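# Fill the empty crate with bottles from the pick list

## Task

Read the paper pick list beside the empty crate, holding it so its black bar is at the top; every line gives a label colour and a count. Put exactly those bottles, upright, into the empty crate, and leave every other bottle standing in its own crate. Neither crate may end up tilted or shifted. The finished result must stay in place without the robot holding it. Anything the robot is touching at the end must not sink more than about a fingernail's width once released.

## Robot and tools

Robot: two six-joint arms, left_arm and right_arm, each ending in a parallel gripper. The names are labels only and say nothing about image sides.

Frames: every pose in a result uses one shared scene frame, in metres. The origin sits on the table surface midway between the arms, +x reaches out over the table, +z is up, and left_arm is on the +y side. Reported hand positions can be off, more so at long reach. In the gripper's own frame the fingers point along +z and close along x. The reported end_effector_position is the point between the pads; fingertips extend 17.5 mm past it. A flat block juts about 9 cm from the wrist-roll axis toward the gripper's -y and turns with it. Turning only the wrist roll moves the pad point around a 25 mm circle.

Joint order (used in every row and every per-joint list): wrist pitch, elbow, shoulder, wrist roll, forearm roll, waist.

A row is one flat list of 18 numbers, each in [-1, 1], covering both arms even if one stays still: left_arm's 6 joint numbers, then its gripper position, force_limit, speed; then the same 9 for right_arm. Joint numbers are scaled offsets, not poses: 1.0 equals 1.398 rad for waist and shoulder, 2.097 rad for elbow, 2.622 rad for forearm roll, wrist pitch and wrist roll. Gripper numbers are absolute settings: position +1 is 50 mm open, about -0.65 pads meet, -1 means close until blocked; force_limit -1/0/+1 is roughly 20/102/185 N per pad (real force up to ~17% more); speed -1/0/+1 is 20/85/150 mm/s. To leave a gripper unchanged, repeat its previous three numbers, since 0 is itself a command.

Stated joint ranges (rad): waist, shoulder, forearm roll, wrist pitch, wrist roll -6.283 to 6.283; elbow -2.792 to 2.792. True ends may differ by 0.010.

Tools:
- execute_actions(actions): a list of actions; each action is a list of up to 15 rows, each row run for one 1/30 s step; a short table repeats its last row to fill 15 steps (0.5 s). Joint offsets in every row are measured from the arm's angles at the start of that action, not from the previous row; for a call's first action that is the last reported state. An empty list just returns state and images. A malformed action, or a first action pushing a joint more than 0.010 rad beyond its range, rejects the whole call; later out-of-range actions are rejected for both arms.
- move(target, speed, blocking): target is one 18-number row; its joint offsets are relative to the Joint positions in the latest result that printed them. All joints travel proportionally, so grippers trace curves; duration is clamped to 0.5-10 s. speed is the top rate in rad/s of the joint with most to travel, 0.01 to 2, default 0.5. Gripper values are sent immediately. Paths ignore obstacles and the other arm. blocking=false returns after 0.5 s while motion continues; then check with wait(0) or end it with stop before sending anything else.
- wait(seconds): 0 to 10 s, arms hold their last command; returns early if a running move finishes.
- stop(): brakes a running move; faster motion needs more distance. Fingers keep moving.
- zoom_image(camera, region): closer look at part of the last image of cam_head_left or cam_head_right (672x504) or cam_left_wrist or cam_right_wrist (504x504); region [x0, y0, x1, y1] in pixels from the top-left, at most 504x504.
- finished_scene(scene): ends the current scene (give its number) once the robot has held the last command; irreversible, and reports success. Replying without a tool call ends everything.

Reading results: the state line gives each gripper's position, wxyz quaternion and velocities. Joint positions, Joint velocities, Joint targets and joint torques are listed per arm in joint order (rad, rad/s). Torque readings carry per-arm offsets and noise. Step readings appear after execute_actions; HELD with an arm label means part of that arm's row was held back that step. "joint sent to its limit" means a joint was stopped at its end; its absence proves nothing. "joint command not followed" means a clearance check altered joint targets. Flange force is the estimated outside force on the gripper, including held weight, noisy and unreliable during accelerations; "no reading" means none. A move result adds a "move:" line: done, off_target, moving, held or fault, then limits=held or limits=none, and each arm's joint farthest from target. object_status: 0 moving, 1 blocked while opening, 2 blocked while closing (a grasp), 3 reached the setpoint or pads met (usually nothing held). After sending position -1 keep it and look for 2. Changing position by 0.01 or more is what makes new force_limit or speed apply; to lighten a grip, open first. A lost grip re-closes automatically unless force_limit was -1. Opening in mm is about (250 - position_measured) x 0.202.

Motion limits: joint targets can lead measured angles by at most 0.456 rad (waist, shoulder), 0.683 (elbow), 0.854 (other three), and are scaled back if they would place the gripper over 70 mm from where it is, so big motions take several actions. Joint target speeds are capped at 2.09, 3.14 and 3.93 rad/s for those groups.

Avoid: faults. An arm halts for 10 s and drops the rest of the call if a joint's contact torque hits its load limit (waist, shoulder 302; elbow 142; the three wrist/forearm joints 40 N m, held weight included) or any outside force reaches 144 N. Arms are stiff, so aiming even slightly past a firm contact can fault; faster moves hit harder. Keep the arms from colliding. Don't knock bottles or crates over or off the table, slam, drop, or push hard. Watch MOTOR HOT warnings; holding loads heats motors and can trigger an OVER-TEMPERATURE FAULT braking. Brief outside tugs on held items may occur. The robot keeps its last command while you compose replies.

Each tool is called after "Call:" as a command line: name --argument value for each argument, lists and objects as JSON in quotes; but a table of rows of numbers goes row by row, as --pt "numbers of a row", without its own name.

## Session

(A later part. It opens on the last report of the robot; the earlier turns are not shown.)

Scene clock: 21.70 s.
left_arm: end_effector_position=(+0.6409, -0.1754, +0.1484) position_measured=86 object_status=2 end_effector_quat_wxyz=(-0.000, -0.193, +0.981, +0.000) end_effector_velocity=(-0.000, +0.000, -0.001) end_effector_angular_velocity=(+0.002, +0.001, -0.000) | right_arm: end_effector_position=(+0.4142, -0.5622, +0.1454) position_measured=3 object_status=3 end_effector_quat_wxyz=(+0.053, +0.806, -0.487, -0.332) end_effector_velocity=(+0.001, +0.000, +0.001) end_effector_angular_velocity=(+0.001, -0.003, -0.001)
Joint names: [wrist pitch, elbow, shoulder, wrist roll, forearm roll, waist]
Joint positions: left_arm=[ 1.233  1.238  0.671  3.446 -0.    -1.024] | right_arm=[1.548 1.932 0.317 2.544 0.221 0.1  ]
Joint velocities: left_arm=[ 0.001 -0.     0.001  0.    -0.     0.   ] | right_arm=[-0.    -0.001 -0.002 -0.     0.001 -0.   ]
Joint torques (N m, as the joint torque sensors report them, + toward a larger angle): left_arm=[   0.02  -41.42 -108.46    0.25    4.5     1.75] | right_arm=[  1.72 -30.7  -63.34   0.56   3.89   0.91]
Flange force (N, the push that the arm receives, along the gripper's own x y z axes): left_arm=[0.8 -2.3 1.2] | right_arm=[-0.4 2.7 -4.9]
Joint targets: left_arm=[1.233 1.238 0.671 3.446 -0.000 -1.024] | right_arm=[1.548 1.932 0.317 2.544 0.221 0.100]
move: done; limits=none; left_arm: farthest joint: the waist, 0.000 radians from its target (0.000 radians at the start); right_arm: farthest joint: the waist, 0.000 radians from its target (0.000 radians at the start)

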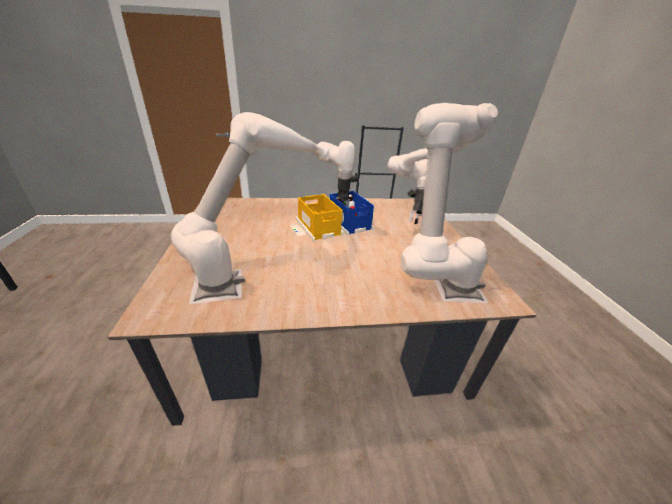

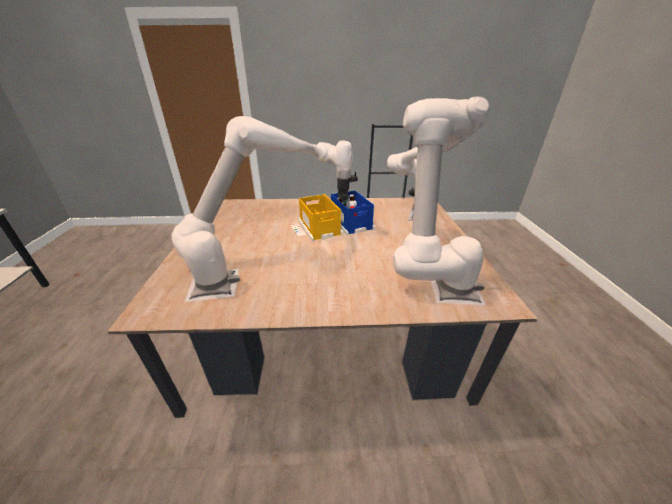

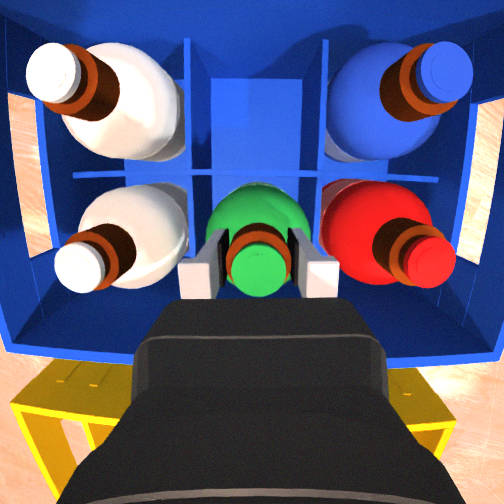

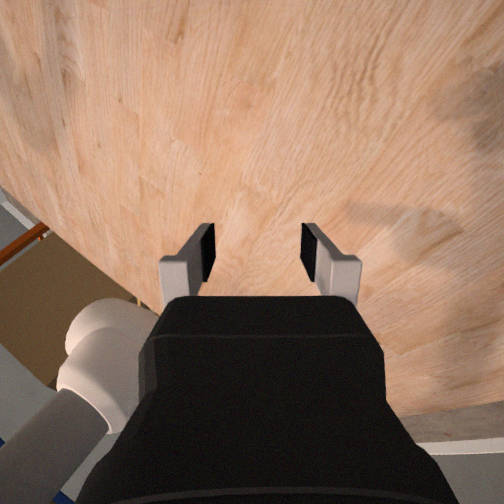

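Call:
move --target '[0.0585,-0.0516,-0.0325,0,0,0,-1,-0.5,0,0,0,0,0,0,0,1,0,0]' --speed 0.25

Call:
move --target '[0.0779,-0.0888,-0.0128,0,0,0,-1,-0.5,0,0,0,0,0,0,0,1,0,0]' --speed 0.3

Call:
move --target '[-0.0609,0.238,-0.2428,0.06,0,0.0839,-1,-0.5,0,0,0,0,0,0,0,1,0,0]' --speed 0.4

Scene clock: 27.87 s.
left_arm: end_effector_position=(+0.6408, -0.1753, +0.2482) position_measured=86 object_status=2 end_effector_quat_wxyz=(-0.000, -0.193, +0.981, +0.000) end_effector_velocity=(-0.000, +0.000, +0.002) end_effector_angular_velocity=(+0.000, -0.001, +0.001) | right_arm: end_effector_position=(+0.4142, -0.5622, +0.1454) position_measured=3 object_status=3 end_effector_quat_wxyz=(+0.053, +0.806, -0.487, -0.332) end_effector_velocity=(+0.000, +0.001, -0.000) end_effector_angular_velocity=(+0.001, +0.001, -0.001)
Joint names: [wrist pitch, elbow, shoulder, wrist roll, forearm roll, waist]
Joint positions: left_arm=[ 1.386  1.13   0.626  3.446 -0.    -1.024] | right_arm=[1.548 1.932 0.317 2.544 0.221 0.1  ]
Joint velocities: left_arm=[ 0.002 -0.    -0.002 -0.002  0.001 -0.   ] | right_arm=[ 0.    -0.     0.001  0.001  0.002  0.   ]
Joint torques (N m, as the joint torque sensors report them, + toward a larger angle): left_arm=[  -0.16  -45.33 -109.95   -0.08    4.46    1.06] | right_arm=[  1.34 -30.48 -63.04   0.17   4.15   2.75]
Flange force (N, the push that the arm receives, along the gripper's own x y z axes): left_arm=[0.4 -1.4 3.9] | right_arm=[1.6 4.0 -6.1]
Joint targets: left_arm=[1.386 1.130 0.626 3.446 -0.000 -1.024] | right_arm=[1.548 1.932 0.317 2.544 0.221 0.100]
move: done; limits=none; left_arm: farthest joint: the waist, 0.000 radians from its target (0.000 radians at the start); right_arm: farthest joint: the waist, 0.000 radians from its target (0.000 radians at the start)

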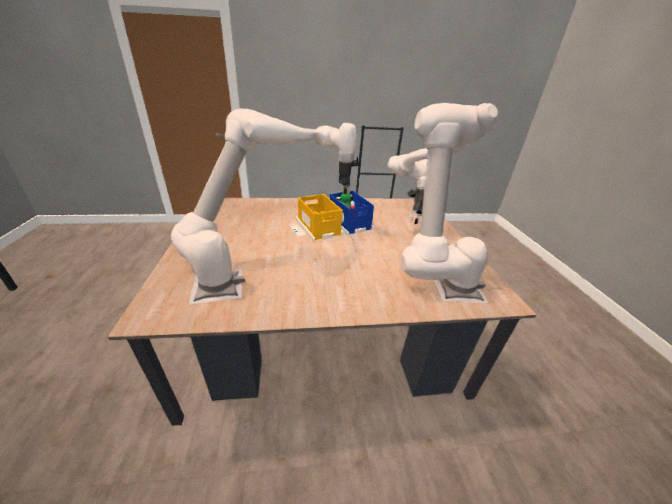

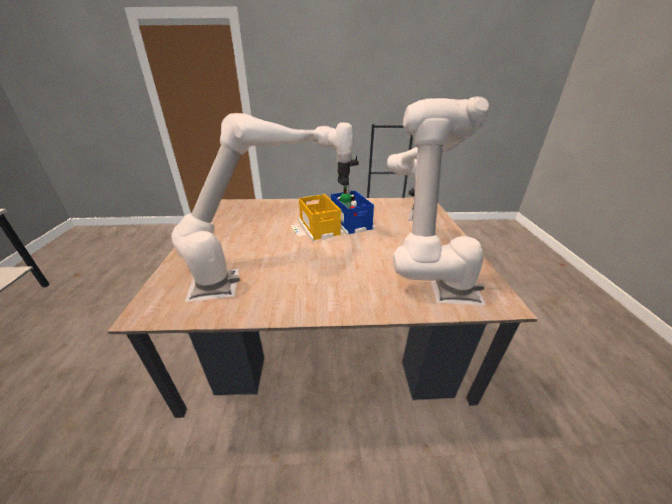

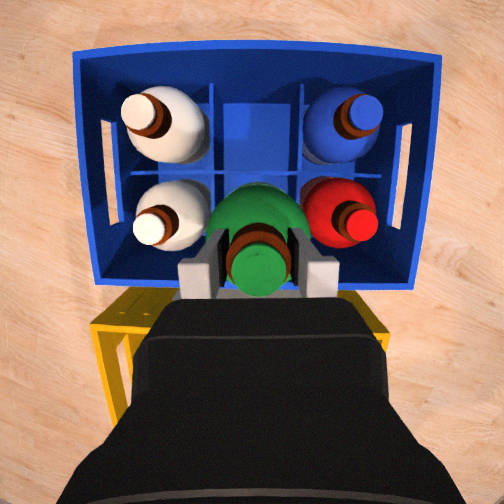

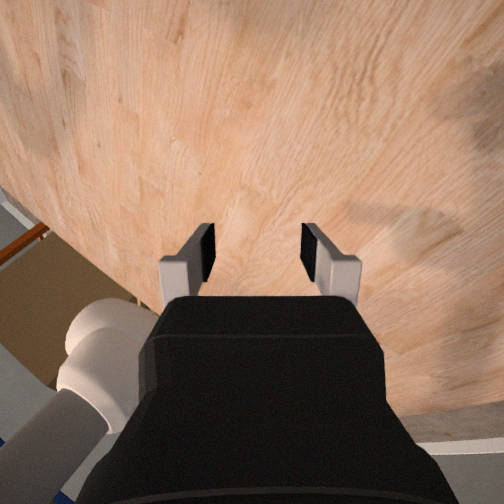

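Scene clock: 28.97 s.
left_arm: end_effector_position=(+0.6410, -0.1756, +0.3680) position_measured=86 object_status=2 end_effector_quat_wxyz=(-0.000, -0.193, +0.981, +0.000) end_effector_velocity=(-0.001, -0.001, +0.001) end_effector_angular_velocity=(-0.001, -0.001, -0.001) | right_arm: end_effector_position=(+0.4142, -0.5622, +0.1454) position_measured=3 object_status=3 end_effector_quat_wxyz=(+0.053, +0.806, -0.487, -0.332) end_effector_velocity=(+0.000, -0.001, +0.001) end_effector_angular_velocity=(-0.000, -0.002, -0.001)
Joint names: [wrist pitch, elbow, shoulder, wrist roll, forearm roll, waist]
Joint positions: left_arm=[ 1.59   0.944  0.608  3.446 -0.    -1.024] | right_arm=[1.548 1.932 0.317 2.544 0.221 0.1  ]
Joint velocities: left_arm=[ 0.001 -0.003  0.    -0.     0.    -0.002] | right_arm=[ 0.    -0.    -0.001  0.    -0.    -0.001]
Joint torques (N m, as the joint torque sensors report them, + toward a larger angle): left_arm=[   0.19  -47.54 -110.36   -0.01    4.46    1.01] | right_arm=[  2.05 -28.72 -59.91   0.44   3.99  -0.22]
Flange force (N, the push that the arm receives, along the gripper's own x y z axes): left_arm=[1.4 -0.7 7.5] | right_arm=[-3.8 4.0 -7.1]
Joint targets: left_arm=[1.590 0.944 0.608 3.446 -0.000 -1.024] | right_arm=[1.548 1.932 0.317 2.544 0.221 0.100]
move: done; limits=none; left_arm: farthest joint: the waist, 0.000 radians from its target (0.000 radians at the start); right_arm: farthest joint: the waist, 0.000 radians from its target (0.000 radians at the start)

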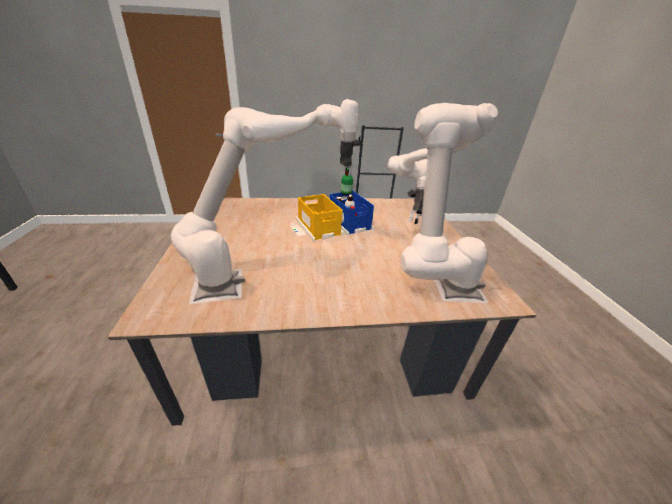

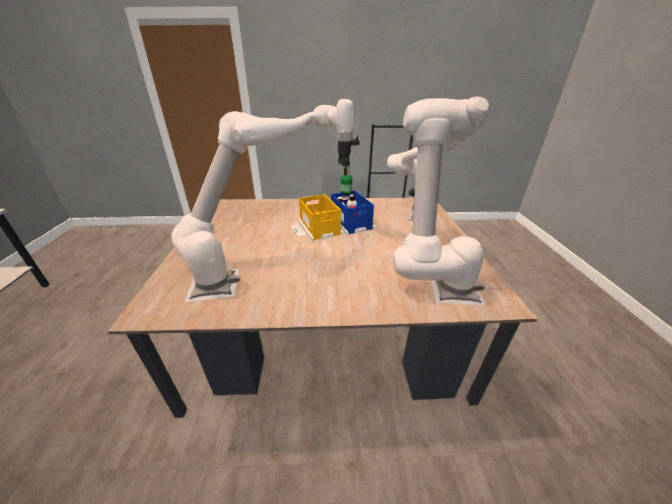

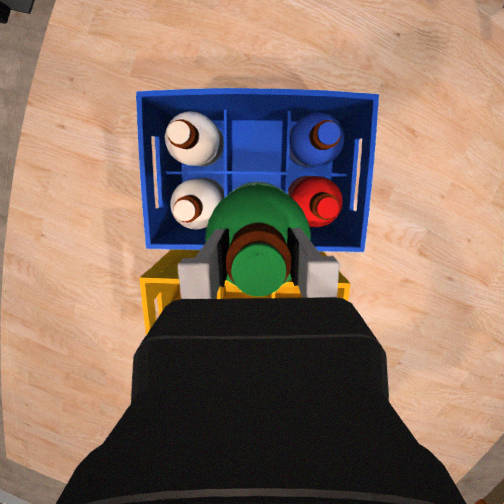

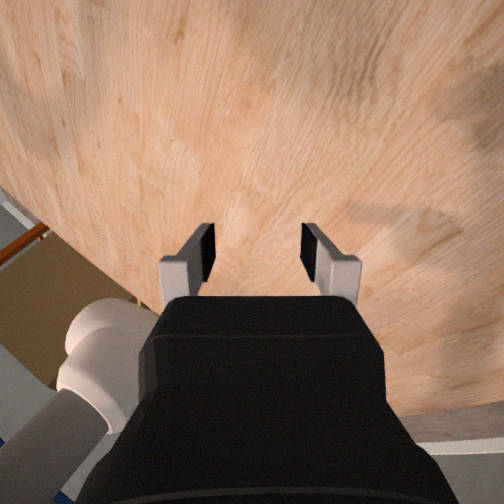

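Scene clock: 30.67 s.
left_arm: end_effector_position=(+0.5740, +0.0345, +0.3679) position_measured=86 object_status=2 end_effector_quat_wxyz=(-0.000, -0.174, +0.985, +0.000) end_effector_velocity=(-0.001, +0.001, +0.001) end_effector_angular_velocity=(-0.000, -0.000, +0.001) | right_arm: end_effector_position=(+0.4142, -0.5622, +0.1454) position_measured=3 object_status=3 end_effector_quat_wxyz=(+0.053, +0.806, -0.487, -0.332) end_effector_velocity=(-0.001, -0.000, -0.001) end_effector_angular_velocity=(-0.001, +0.002, +0.000)
Joint names: [wrist pitch, elbow, shoulder, wrist roll, forearm roll, waist]
Joint positions: left_arm=[ 1.431  1.443  0.268  3.603 -0.    -0.906] | right_arm=[1.548 1.932 0.317 2.544 0.221 0.1  ]
Joint velocities: left_arm=[ 0.001  0.001 -0.002 -0.001  0.    -0.   ] | right_arm=[-0.     0.001  0.     0.001 -0.001  0.   ]
Joint torques (N m, as the joint torque sensors report them, + toward a larger angle): left_arm=[ -0.09 -46.42 -74.79   0.05   4.59   0.24] | right_arm=[  1.49 -30.07 -62.8    0.06   3.74  -0.91]
Flange force (N, the push that the arm receives, along the gripper's own x y z axes): left_arm=[1.0 1.0 5.1] | right_arm=[-3.4 0.3 -4.9]
Joint targets: left_arm=[1.431 1.443 0.268 3.603 -0.000 -0.906] | right_arm=[1.548 1.932 0.317 2.544 0.221 0.100]
move: done; limits=none; left_arm: farthest joint: the waist, 0.000 radians from its target (0.117 radians at the start); right_arm: farthest joint: the waist, 0.000 radians from its target (0.000 radians at the start)

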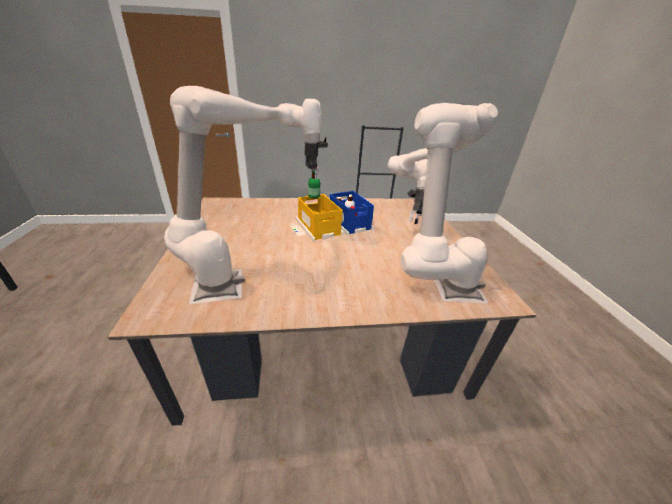

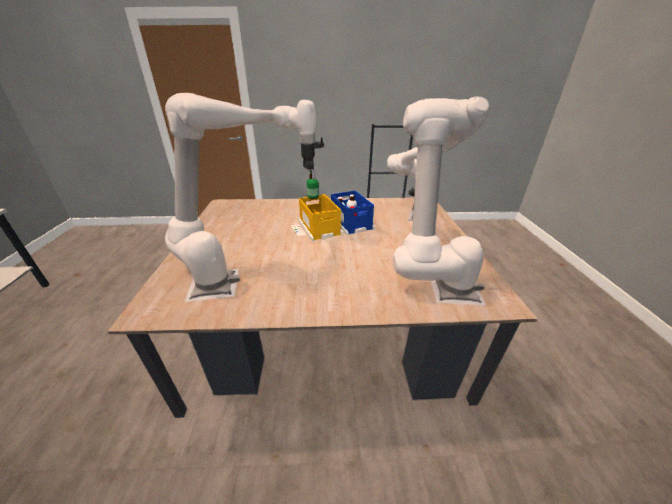

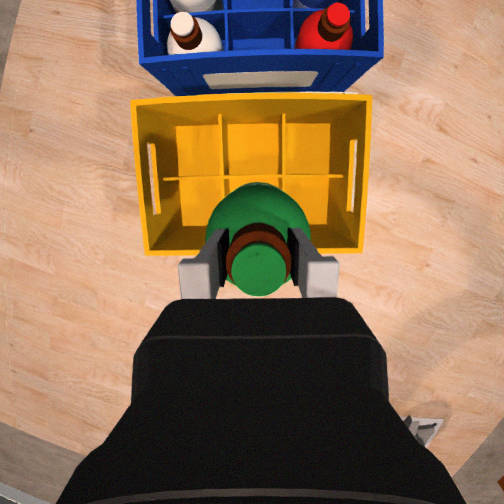

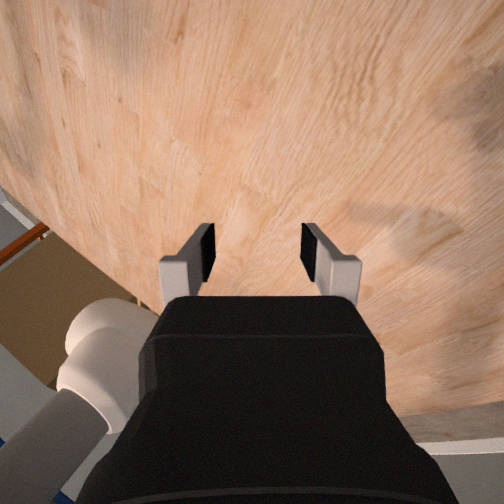

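Call:
move --target '[-0.0793,0.0786,0.0304,-0.0086,0,0.009,-1,-0.5,0,0,0,0,0,0,0,1,0,0]' --speed 0.22

Scene clock: 35.40 s.
left_arm: end_effector_position=(+0.5788, +0.0434, +0.2482) position_measured=86 object_status=2 end_effector_quat_wxyz=(-0.000, -0.191, +0.982, -0.000) end_effector_velocity=(+0.001, +0.001, -0.001) end_effector_angular_velocity=(+0.000, -0.001, +0.001) | right_arm: end_effector_position=(+0.4142, -0.5622, +0.1454) position_measured=3 object_status=3 end_effector_quat_wxyz=(+0.053, +0.806, -0.487, -0.332) end_effector_velocity=(+0.000, +0.001, -0.000) end_effector_angular_velocity=(+0.001, +0.001, -0.001)
Joint names: [wrist pitch, elbow, shoulder, wrist roll, forearm roll, waist]
Joint positions: left_arm=[ 1.223  1.608  0.311  3.581 -0.    -0.894] | right_arm=[1.548 1.932 0.317 2.544 0.221 0.1  ]
Joint velocities: left_arm=[-0.002  0.001  0.001 -0.     0.001  0.001] | right_arm=[-0.    -0.     0.001  0.001  0.002  0.001]
Joint torques (N m, as the joint torque sensors report them, + toward a larger angle): left_arm=[  0.04 -44.24 -76.74   0.08   4.27   2.27] | right_arm=[  1.66 -31.3  -64.84   0.28   4.1    1.27]
Flange force (N, the push that the arm receives, along the gripper's own x y z axes): left_arm=[3.4 -0.4 5.8] | right_arm=[1.5 0.9 -3.4]
Joint targets: left_arm=[1.223 1.608 0.311 3.581 -0.000 -0.894] | right_arm=[1.548 1.932 0.317 2.544 0.221 0.100]
move: done; limits=none; left_arm: farthest joint: the waist, 0.000 radians from its target (0.013 radians at the start); right_arm: farthest joint: the waist, 0.000 radians from its target (0.000 radians at the start)

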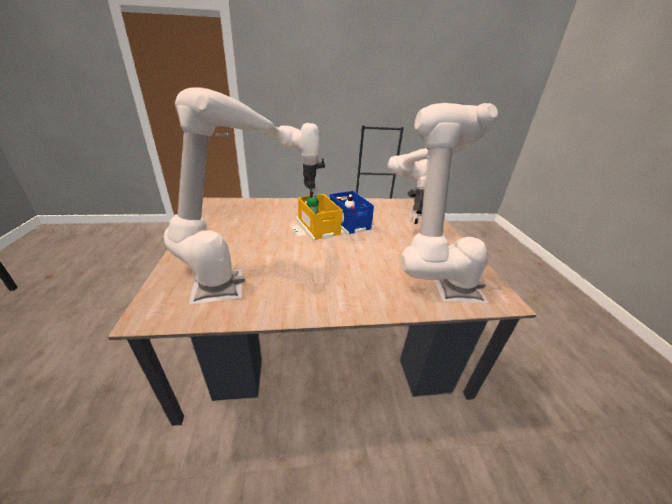

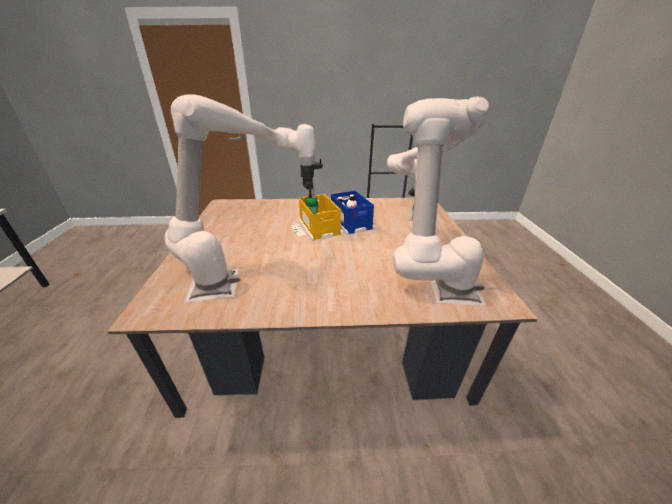

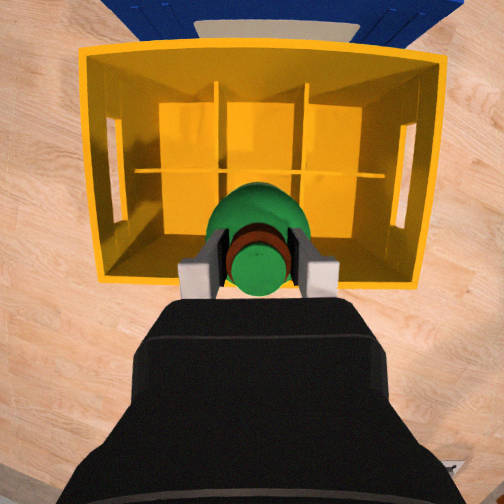

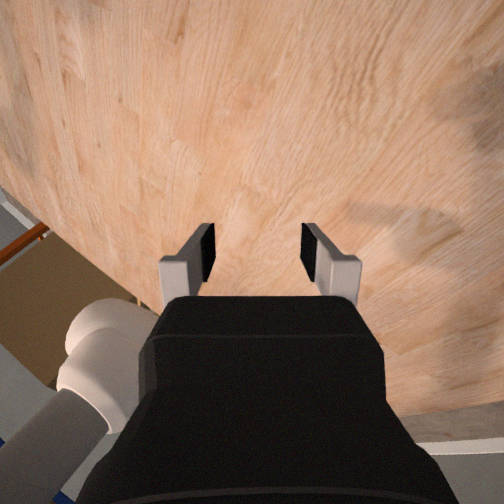

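Call:
move --target '[-0.0638,0.0479,0.0475,0,0,-0.0045,-1,-0.5,0,0,0,0,0,0,0,1,0,0]' --speed 0.15

Call:
move --target '[0,0,0,0,0,0,1,-0.5,0,0,0,0,0,0,0,1,0,0]'

Call:
move --target '[0.0638,-0.0479,-0.0475,0,0,0,1,-0.5,0,0,0,0,0,0,0,1,0,0]' --speed 0.3

Call:
move --target '[0.0781,-0.2766,0.2681,-0.0175,0,-0.0252,0.75,-0.5,0,0,0,0,0,0,0,1,0,0]' --speed 0.55

Scene clock: 43.03 s.
left_arm: end_effector_position=(+0.5757, +0.0400, +0.1497) position_measured=86 object_status=2 end_effector_quat_wxyz=(+0.000, -0.188, +0.982, -0.000) end_effector_velocity=(-0.000, -0.000, -0.001) end_effector_angular_velocity=(+0.001, +0.000, -0.001) | right_arm: end_effector_position=(+0.4142, -0.5622, +0.1454) position_measured=3 object_status=3 end_effector_quat_wxyz=(+0.053, +0.806, -0.487, -0.332) end_effector_velocity=(-0.000, -0.001, +0.001) end_effector_angular_velocity=(-0.001, -0.001, -0.002)
Joint names: [wrist pitch, elbow, shoulder, wrist roll, forearm roll, waist]
Joint positions: left_arm=[ 1.056  1.708  0.377  3.581 -0.    -0.9  ] | right_arm=[1.548 1.932 0.317 2.544 0.221 0.1  ]
Joint velocities: left_arm=[-0.    -0.     0.001 -0.     0.    -0.001] | right_arm=[-0.     0.    -0.002  0.001 -0.    -0.001]
Joint torques (N m, as the joint torque sensors report them, + toward a larger angle): left_arm=[ -0.21 -39.97 -82.34   0.15   3.92   2.43] | right_arm=[  1.58 -29.9  -63.38   0.5    4.03   0.38]
Flange force (N, the push that the arm receives, along the gripper's own x y z axes): left_arm=[1.7 -5.4 5.9] | right_arm=[-1.2 1.6 -5.8]
Joint targets: left_arm=[1.056 1.708 0.377 3.581 -0.000 -0.900] | right_arm=[1.548 1.932 0.317 2.544 0.221 0.100]
move: done; limits=none; left_arm: farthest joint: the waist, 0.000 radians from its target (0.006 radians at the start); right_arm: farthest joint: the waist, 0.000 radians from its target (0.000 radians at the start)

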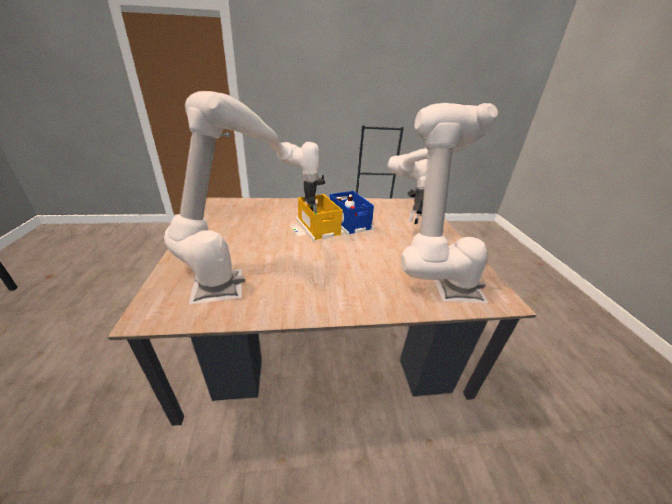

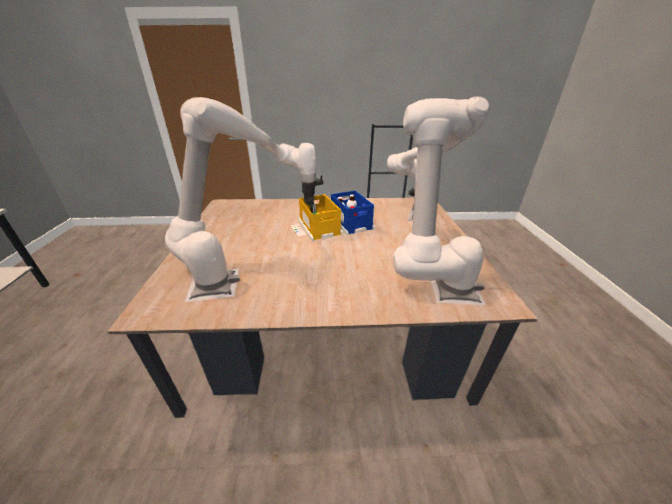

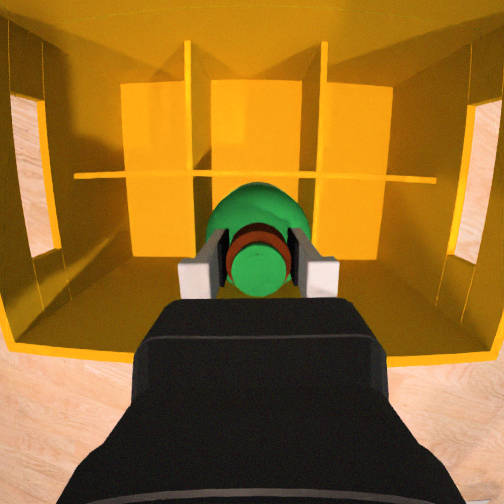

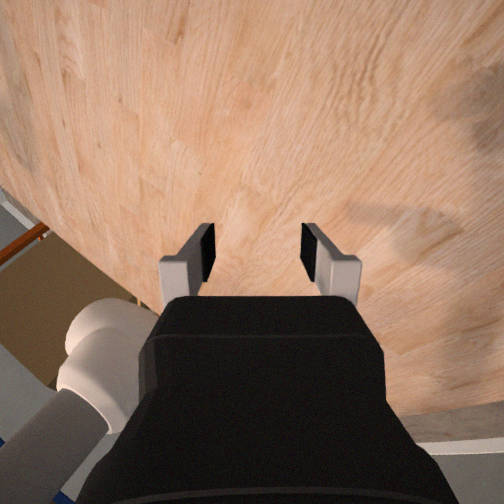

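Scene clock: 43.53 s.
left_arm: end_effector_position=(+0.5757, +0.0400, +0.1497) position_measured=3 object_status=3 end_effector_quat_wxyz=(+0.000, -0.188, +0.982, -0.000) end_effector_velocity=(+0.000, +0.000, +0.002) end_effector_angular_velocity=(-0.001, -0.002, +0.000) | right_arm: end_effector_position=(+0.4142, -0.5622, +0.1454) position_measured=3 object_status=3 end_effector_quat_wxyz=(+0.053, +0.806, -0.487, -0.332) end_effector_velocity=(+0.000, +0.001, +0.000) end_effector_angular_velocity=(+0.001, -0.000, +0.002)
Joint names: [wrist pitch, elbow, shoulder, wrist roll, forearm roll, waist]
Joint positions: left_arm=[ 1.056  1.708  0.377  3.581 -0.    -0.9  ] | right_arm=[1.548 1.932 0.317 2.544 0.221 0.1  ]
Joint velocities: left_arm=[-0.    -0.    -0.002 -0.001  0.001  0.   ] | right_arm=[ 0.    -0.001  0.001 -0.001  0.     0.001]
Joint torques (N m, as the joint torque sensors report them, + toward a larger angle): left_arm=[  0.14 -38.08 -76.76   0.21   4.13   1.99] | right_arm=[  1.69 -30.59 -62.66   0.39   3.93   2.97]
Flange force (N, the push that the arm receives, along the gripper's own x y z axes): left_arm=[3.2 -0.2 -0.8] | right_arm=[2.0 4.6 -5.3]
Joint targets: left_arm=[1.056 1.708 0.377 3.581 -0.000 -0.900] | right_arm=[1.548 1.932 0.317 2.544 0.221 0.100]
move: done; limits=none; left_arm: farthest joint: the waist, 0.000 radians from its target (0.000 radians at the start); right_arm: farthest joint: the waist, 0.000 radians from its target (0.000 radians at the start)

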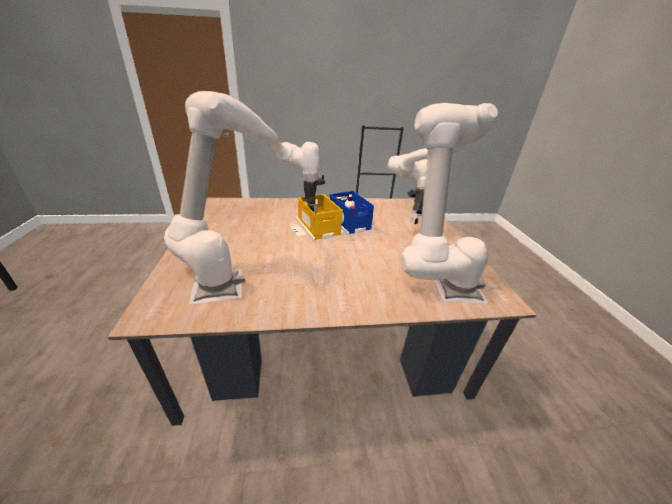

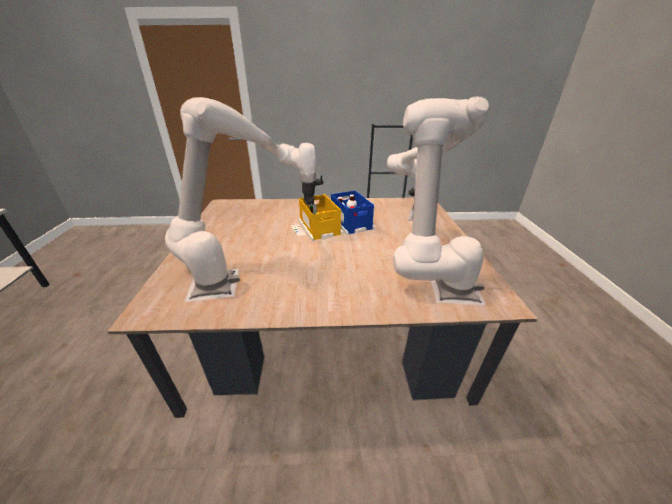

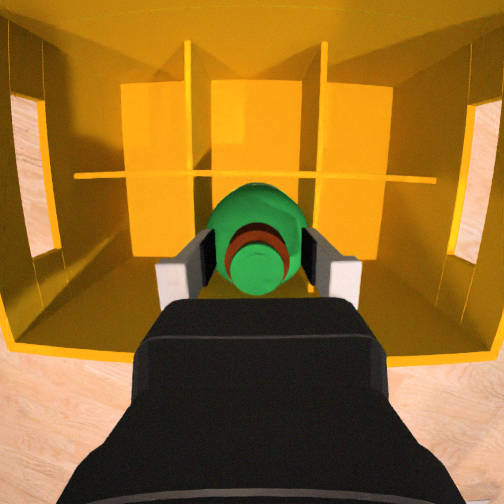

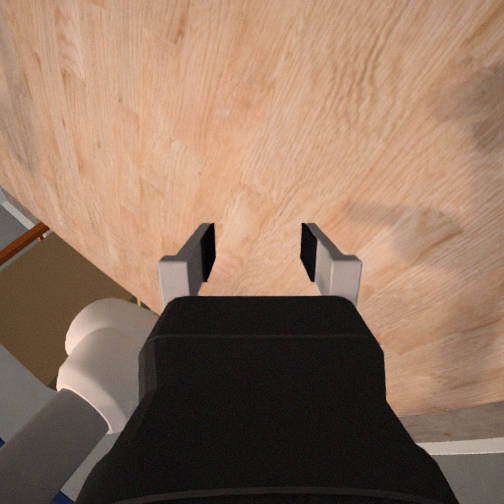

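Scene clock: 44.50 s.
left_arm: end_effector_position=(+0.5757, +0.0399, +0.2481) position_measured=3 object_status=3 end_effector_quat_wxyz=(-0.000, -0.188, +0.982, -0.000) end_effector_velocity=(+0.001, +0.001, +0.001) end_effector_angular_velocity=(-0.001, -0.000, +0.002) | right_arm: end_effector_position=(+0.4142, -0.5622, +0.1454) position_measured=3 object_status=3 end_effector_quat_wxyz=(+0.053, +0.806, -0.487, -0.332) end_effector_velocity=(-0.000, +0.001, -0.001) end_effector_angular_velocity=(+0.001, +0.002, +0.000)
Joint names: [wrist pitch, elbow, shoulder, wrist roll, forearm roll, waist]
Joint positions: left_arm=[ 1.223  1.608  0.311  3.581 -0.    -0.9  ] | right_arm=[1.548 1.932 0.317 2.544 0.221 0.1  ]
Joint velocities: left_arm=[ 0.002 -0.002 -0.001 -0.    -0.     0.002] | right_arm=[-0.     0.001  0.002  0.     0.001  0.001]
Joint torques (N m, as the joint torque sensors report them, + toward a larger angle): left_arm=[  0.05 -41.5  -73.66   0.1    4.1   -0.14] | right_arm=[  1.64 -31.2  -61.36   0.32   3.78   0.87]
Flange force (N, the push that the arm receives, along the gripper's own x y z axes): left_arm=[-0.1 0.7 0.6] | right_arm=[-2.2 5.3 -3.5]
Joint targets: left_arm=[1.223 1.608 0.311 3.581 -0.000 -0.900] | right_arm=[1.548 1.932 0.317 2.544 0.221 0.100]
move: done; limits=none; left_arm: farthest joint: the waist, 0.000 radians from its target (0.000 radians at the start); right_arm: farthest joint: the waist, 0.000 radians from its target (0.000 radians at the start)

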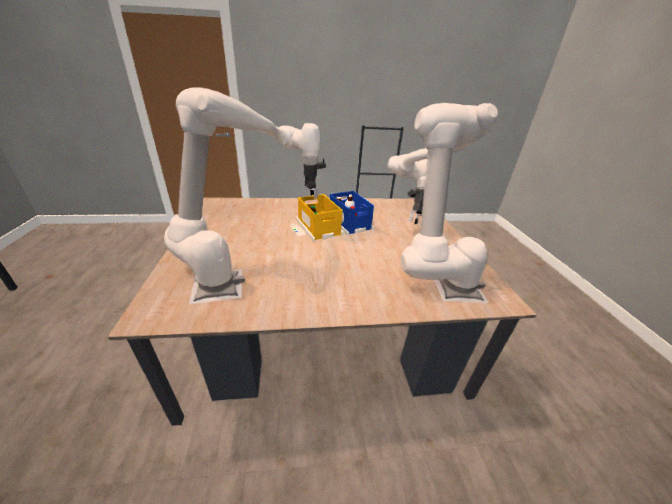

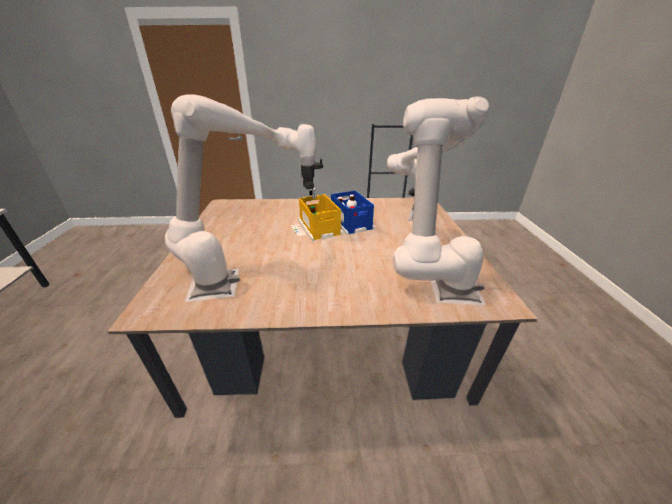

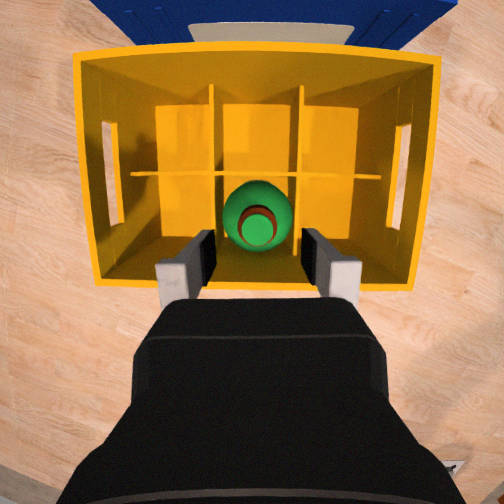

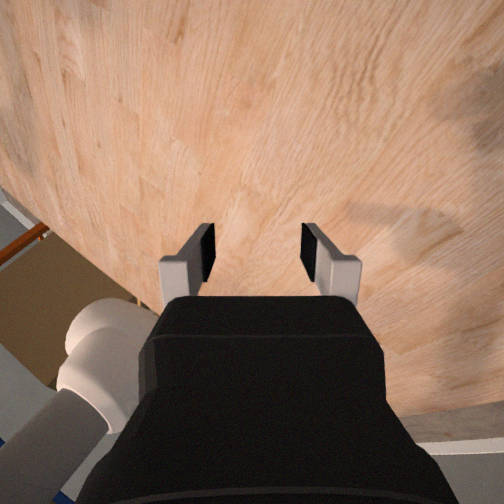

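Scene clock: 46.03 s.
left_arm: end_effector_position=(+0.7220, -0.1427, +0.2488) position_measured=41 object_status=3 end_effector_quat_wxyz=(+0.000, -0.193, +0.981, -0.000) end_effector_velocity=(-0.000, -0.000, -0.001) end_effector_angular_velocity=(+0.002, +0.002, -0.001) | right_arm: end_effector_position=(+0.4142, -0.5622, +0.1454) position_measured=3 object_status=3 end_effector_quat_wxyz=(+0.053, +0.806, -0.487, -0.332) end_effector_velocity=(-0.001, -0.000, -0.001) end_effector_angular_velocity=(-0.002, +0.002, +0.002)
Joint names: [wrist pitch, elbow, shoulder, wrist roll, forearm roll, waist]
Joint positions: left_arm=[ 1.427  1.028  0.686  3.535 -0.    -0.935] | right_arm=[1.548 1.932 0.317 2.544 0.221 0.1  ]
Joint velocities: left_arm=[ 0.001 -0.001  0.002  0.001 -0.    -0.   ] | right_arm=[ 0.     0.001  0.001  0.001 -0.002  0.001]
Joint torques (N m, as the joint torque sensors report them, + toward a larger angle): left_arm=[  -0.07  -43.12 -113.16    0.18    4.39    1.27] | right_arm=[  1.9  -31.54 -63.12   0.27   4.04   1.02]
Flange force (N, the push that the arm receives, along the gripper's own x y z axes): left_arm=[-1.2 -6.3 1.0] | right_arm=[0.0 3.4 -2.4]
Joint targets: left_arm=[1.428 1.028 0.686 3.535 -0.000 -0.935] | right_arm=[1.548 1.932 0.317 2.544 0.221 0.100]
move: done; limits=none; left_arm: farthest joint: the waist, 0.000 radians from its target (0.035 radians at the start); right_arm: farthest joint: the waist, 0.000 radians from its target (0.000 radians at the start)

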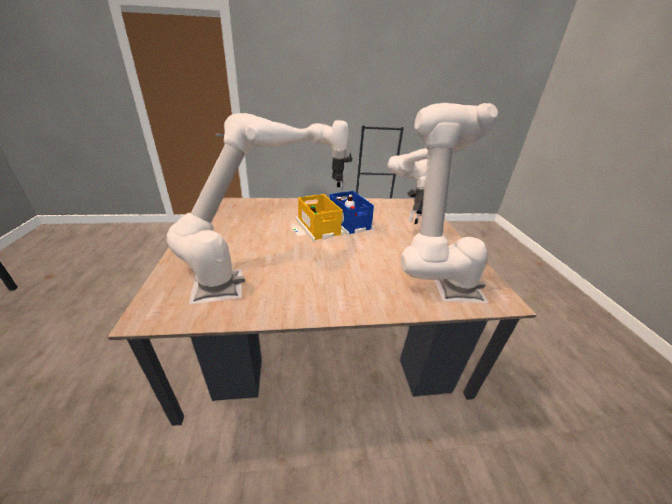

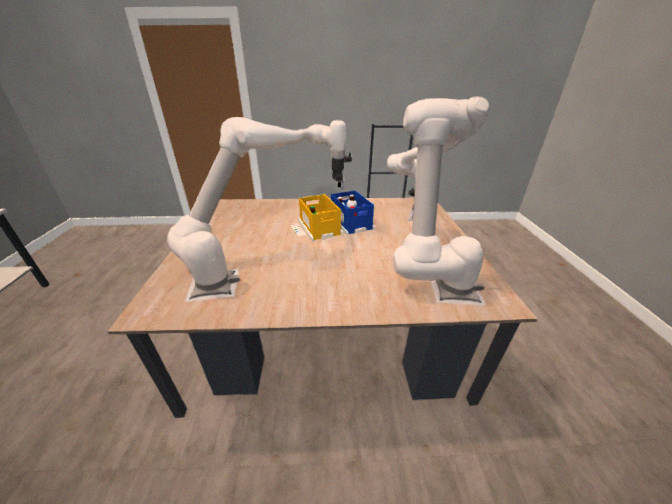

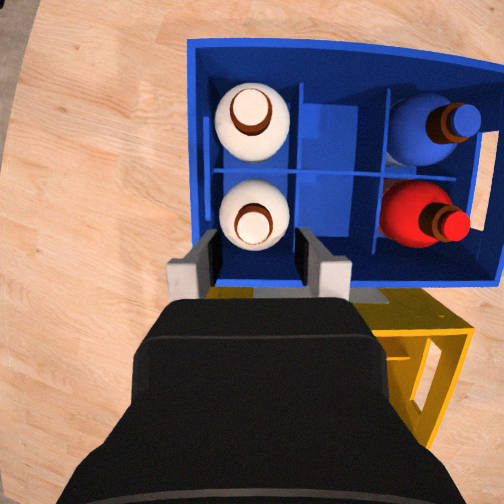

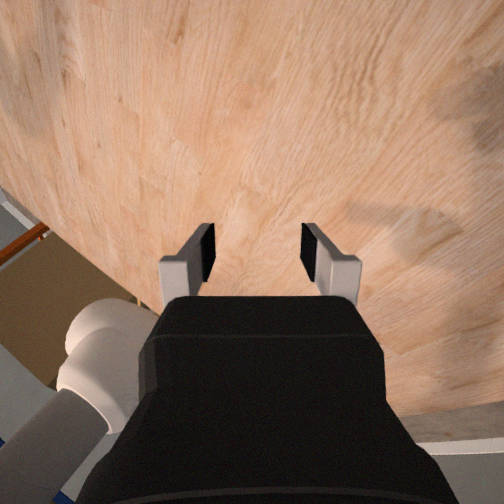

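Call:
move --target '[-0.0576,0.0516,0.031,0,0,0.003,0.75,-0.5,0,0,0,0,0,0,0,1,0,0]' --speed 0.1

Scene clock: 50.03 s.
left_arm: end_effector_position=(+0.7262, -0.1411, +0.1488) position_measured=41 object_status=3 end_effector_quat_wxyz=(-0.000, -0.195, +0.981, -0.000) end_effector_velocity=(+0.001, +0.002, -0.000) end_effector_angular_velocity=(+0.001, -0.000, +0.003) | right_arm: end_effector_position=(+0.4142, -0.5622, +0.1454) position_measured=3 object_status=3 end_effector_quat_wxyz=(+0.053, +0.806, -0.487, -0.332) end_effector_velocity=(-0.000, -0.001, -0.000) end_effector_angular_velocity=(-0.001, +0.000, -0.000)
Joint names: [wrist pitch, elbow, shoulder, wrist roll, forearm roll, waist]
Joint positions: left_arm=[ 1.277  1.136  0.729  3.535 -0.    -0.931] | right_arm=[1.548 1.932 0.317 2.544 0.221 0.1  ]
Joint velocities: left_arm=[-0.     0.001 -0.    -0.001  0.001  0.002] | right_arm=[-0.     0.     0.    -0.    -0.001 -0.001]
Joint torques (N m, as the joint torque sensors report them, + toward a larger angle): left_arm=[   0.12  -41.89 -112.73    0.23    4.28    1.18] | right_arm=[  1.86 -31.48 -63.15   0.34   4.     1.58]
Flange force (N, the push that the arm receives, along the gripper's own x y z axes): left_arm=[0.8 -0.6 -0.1] | right_arm=[0.2 4.0 -3.0]
Joint targets: left_arm=[1.276 1.136 0.729 3.535 -0.000 -0.931] | right_arm=[1.548 1.932 0.317 2.544 0.221 0.100]
move: done; limits=none; left_arm: farthest joint: the wrist pitch, 0.001 radians from its target (0.152 radians at the start); right_arm: farthest joint: the waist, 0.000 radians from its target (0.000 radians at the start)

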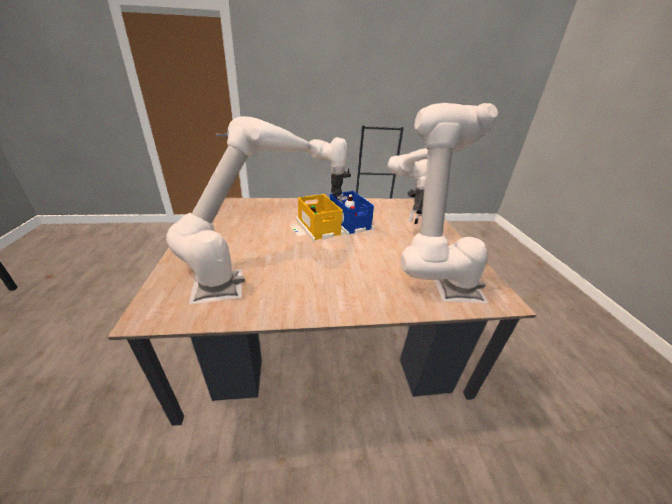

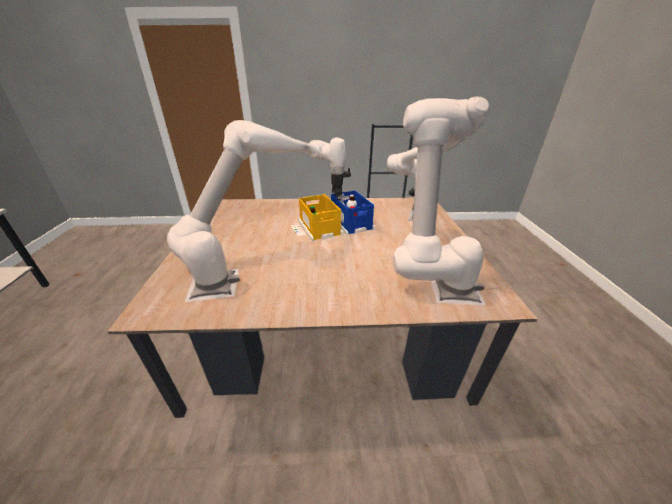

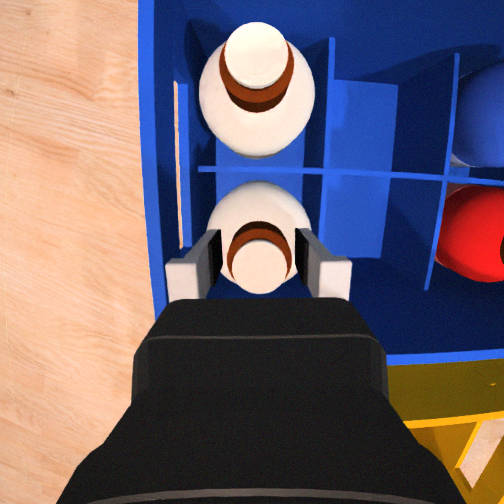

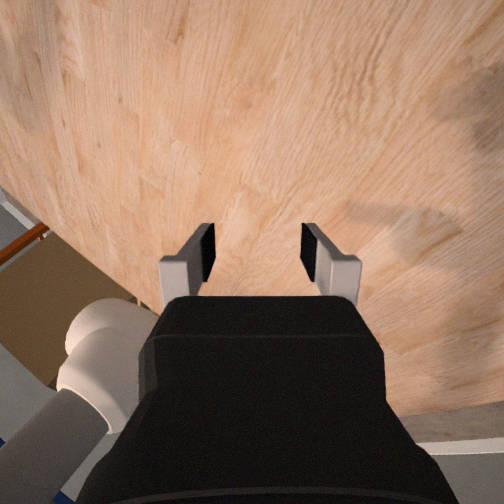

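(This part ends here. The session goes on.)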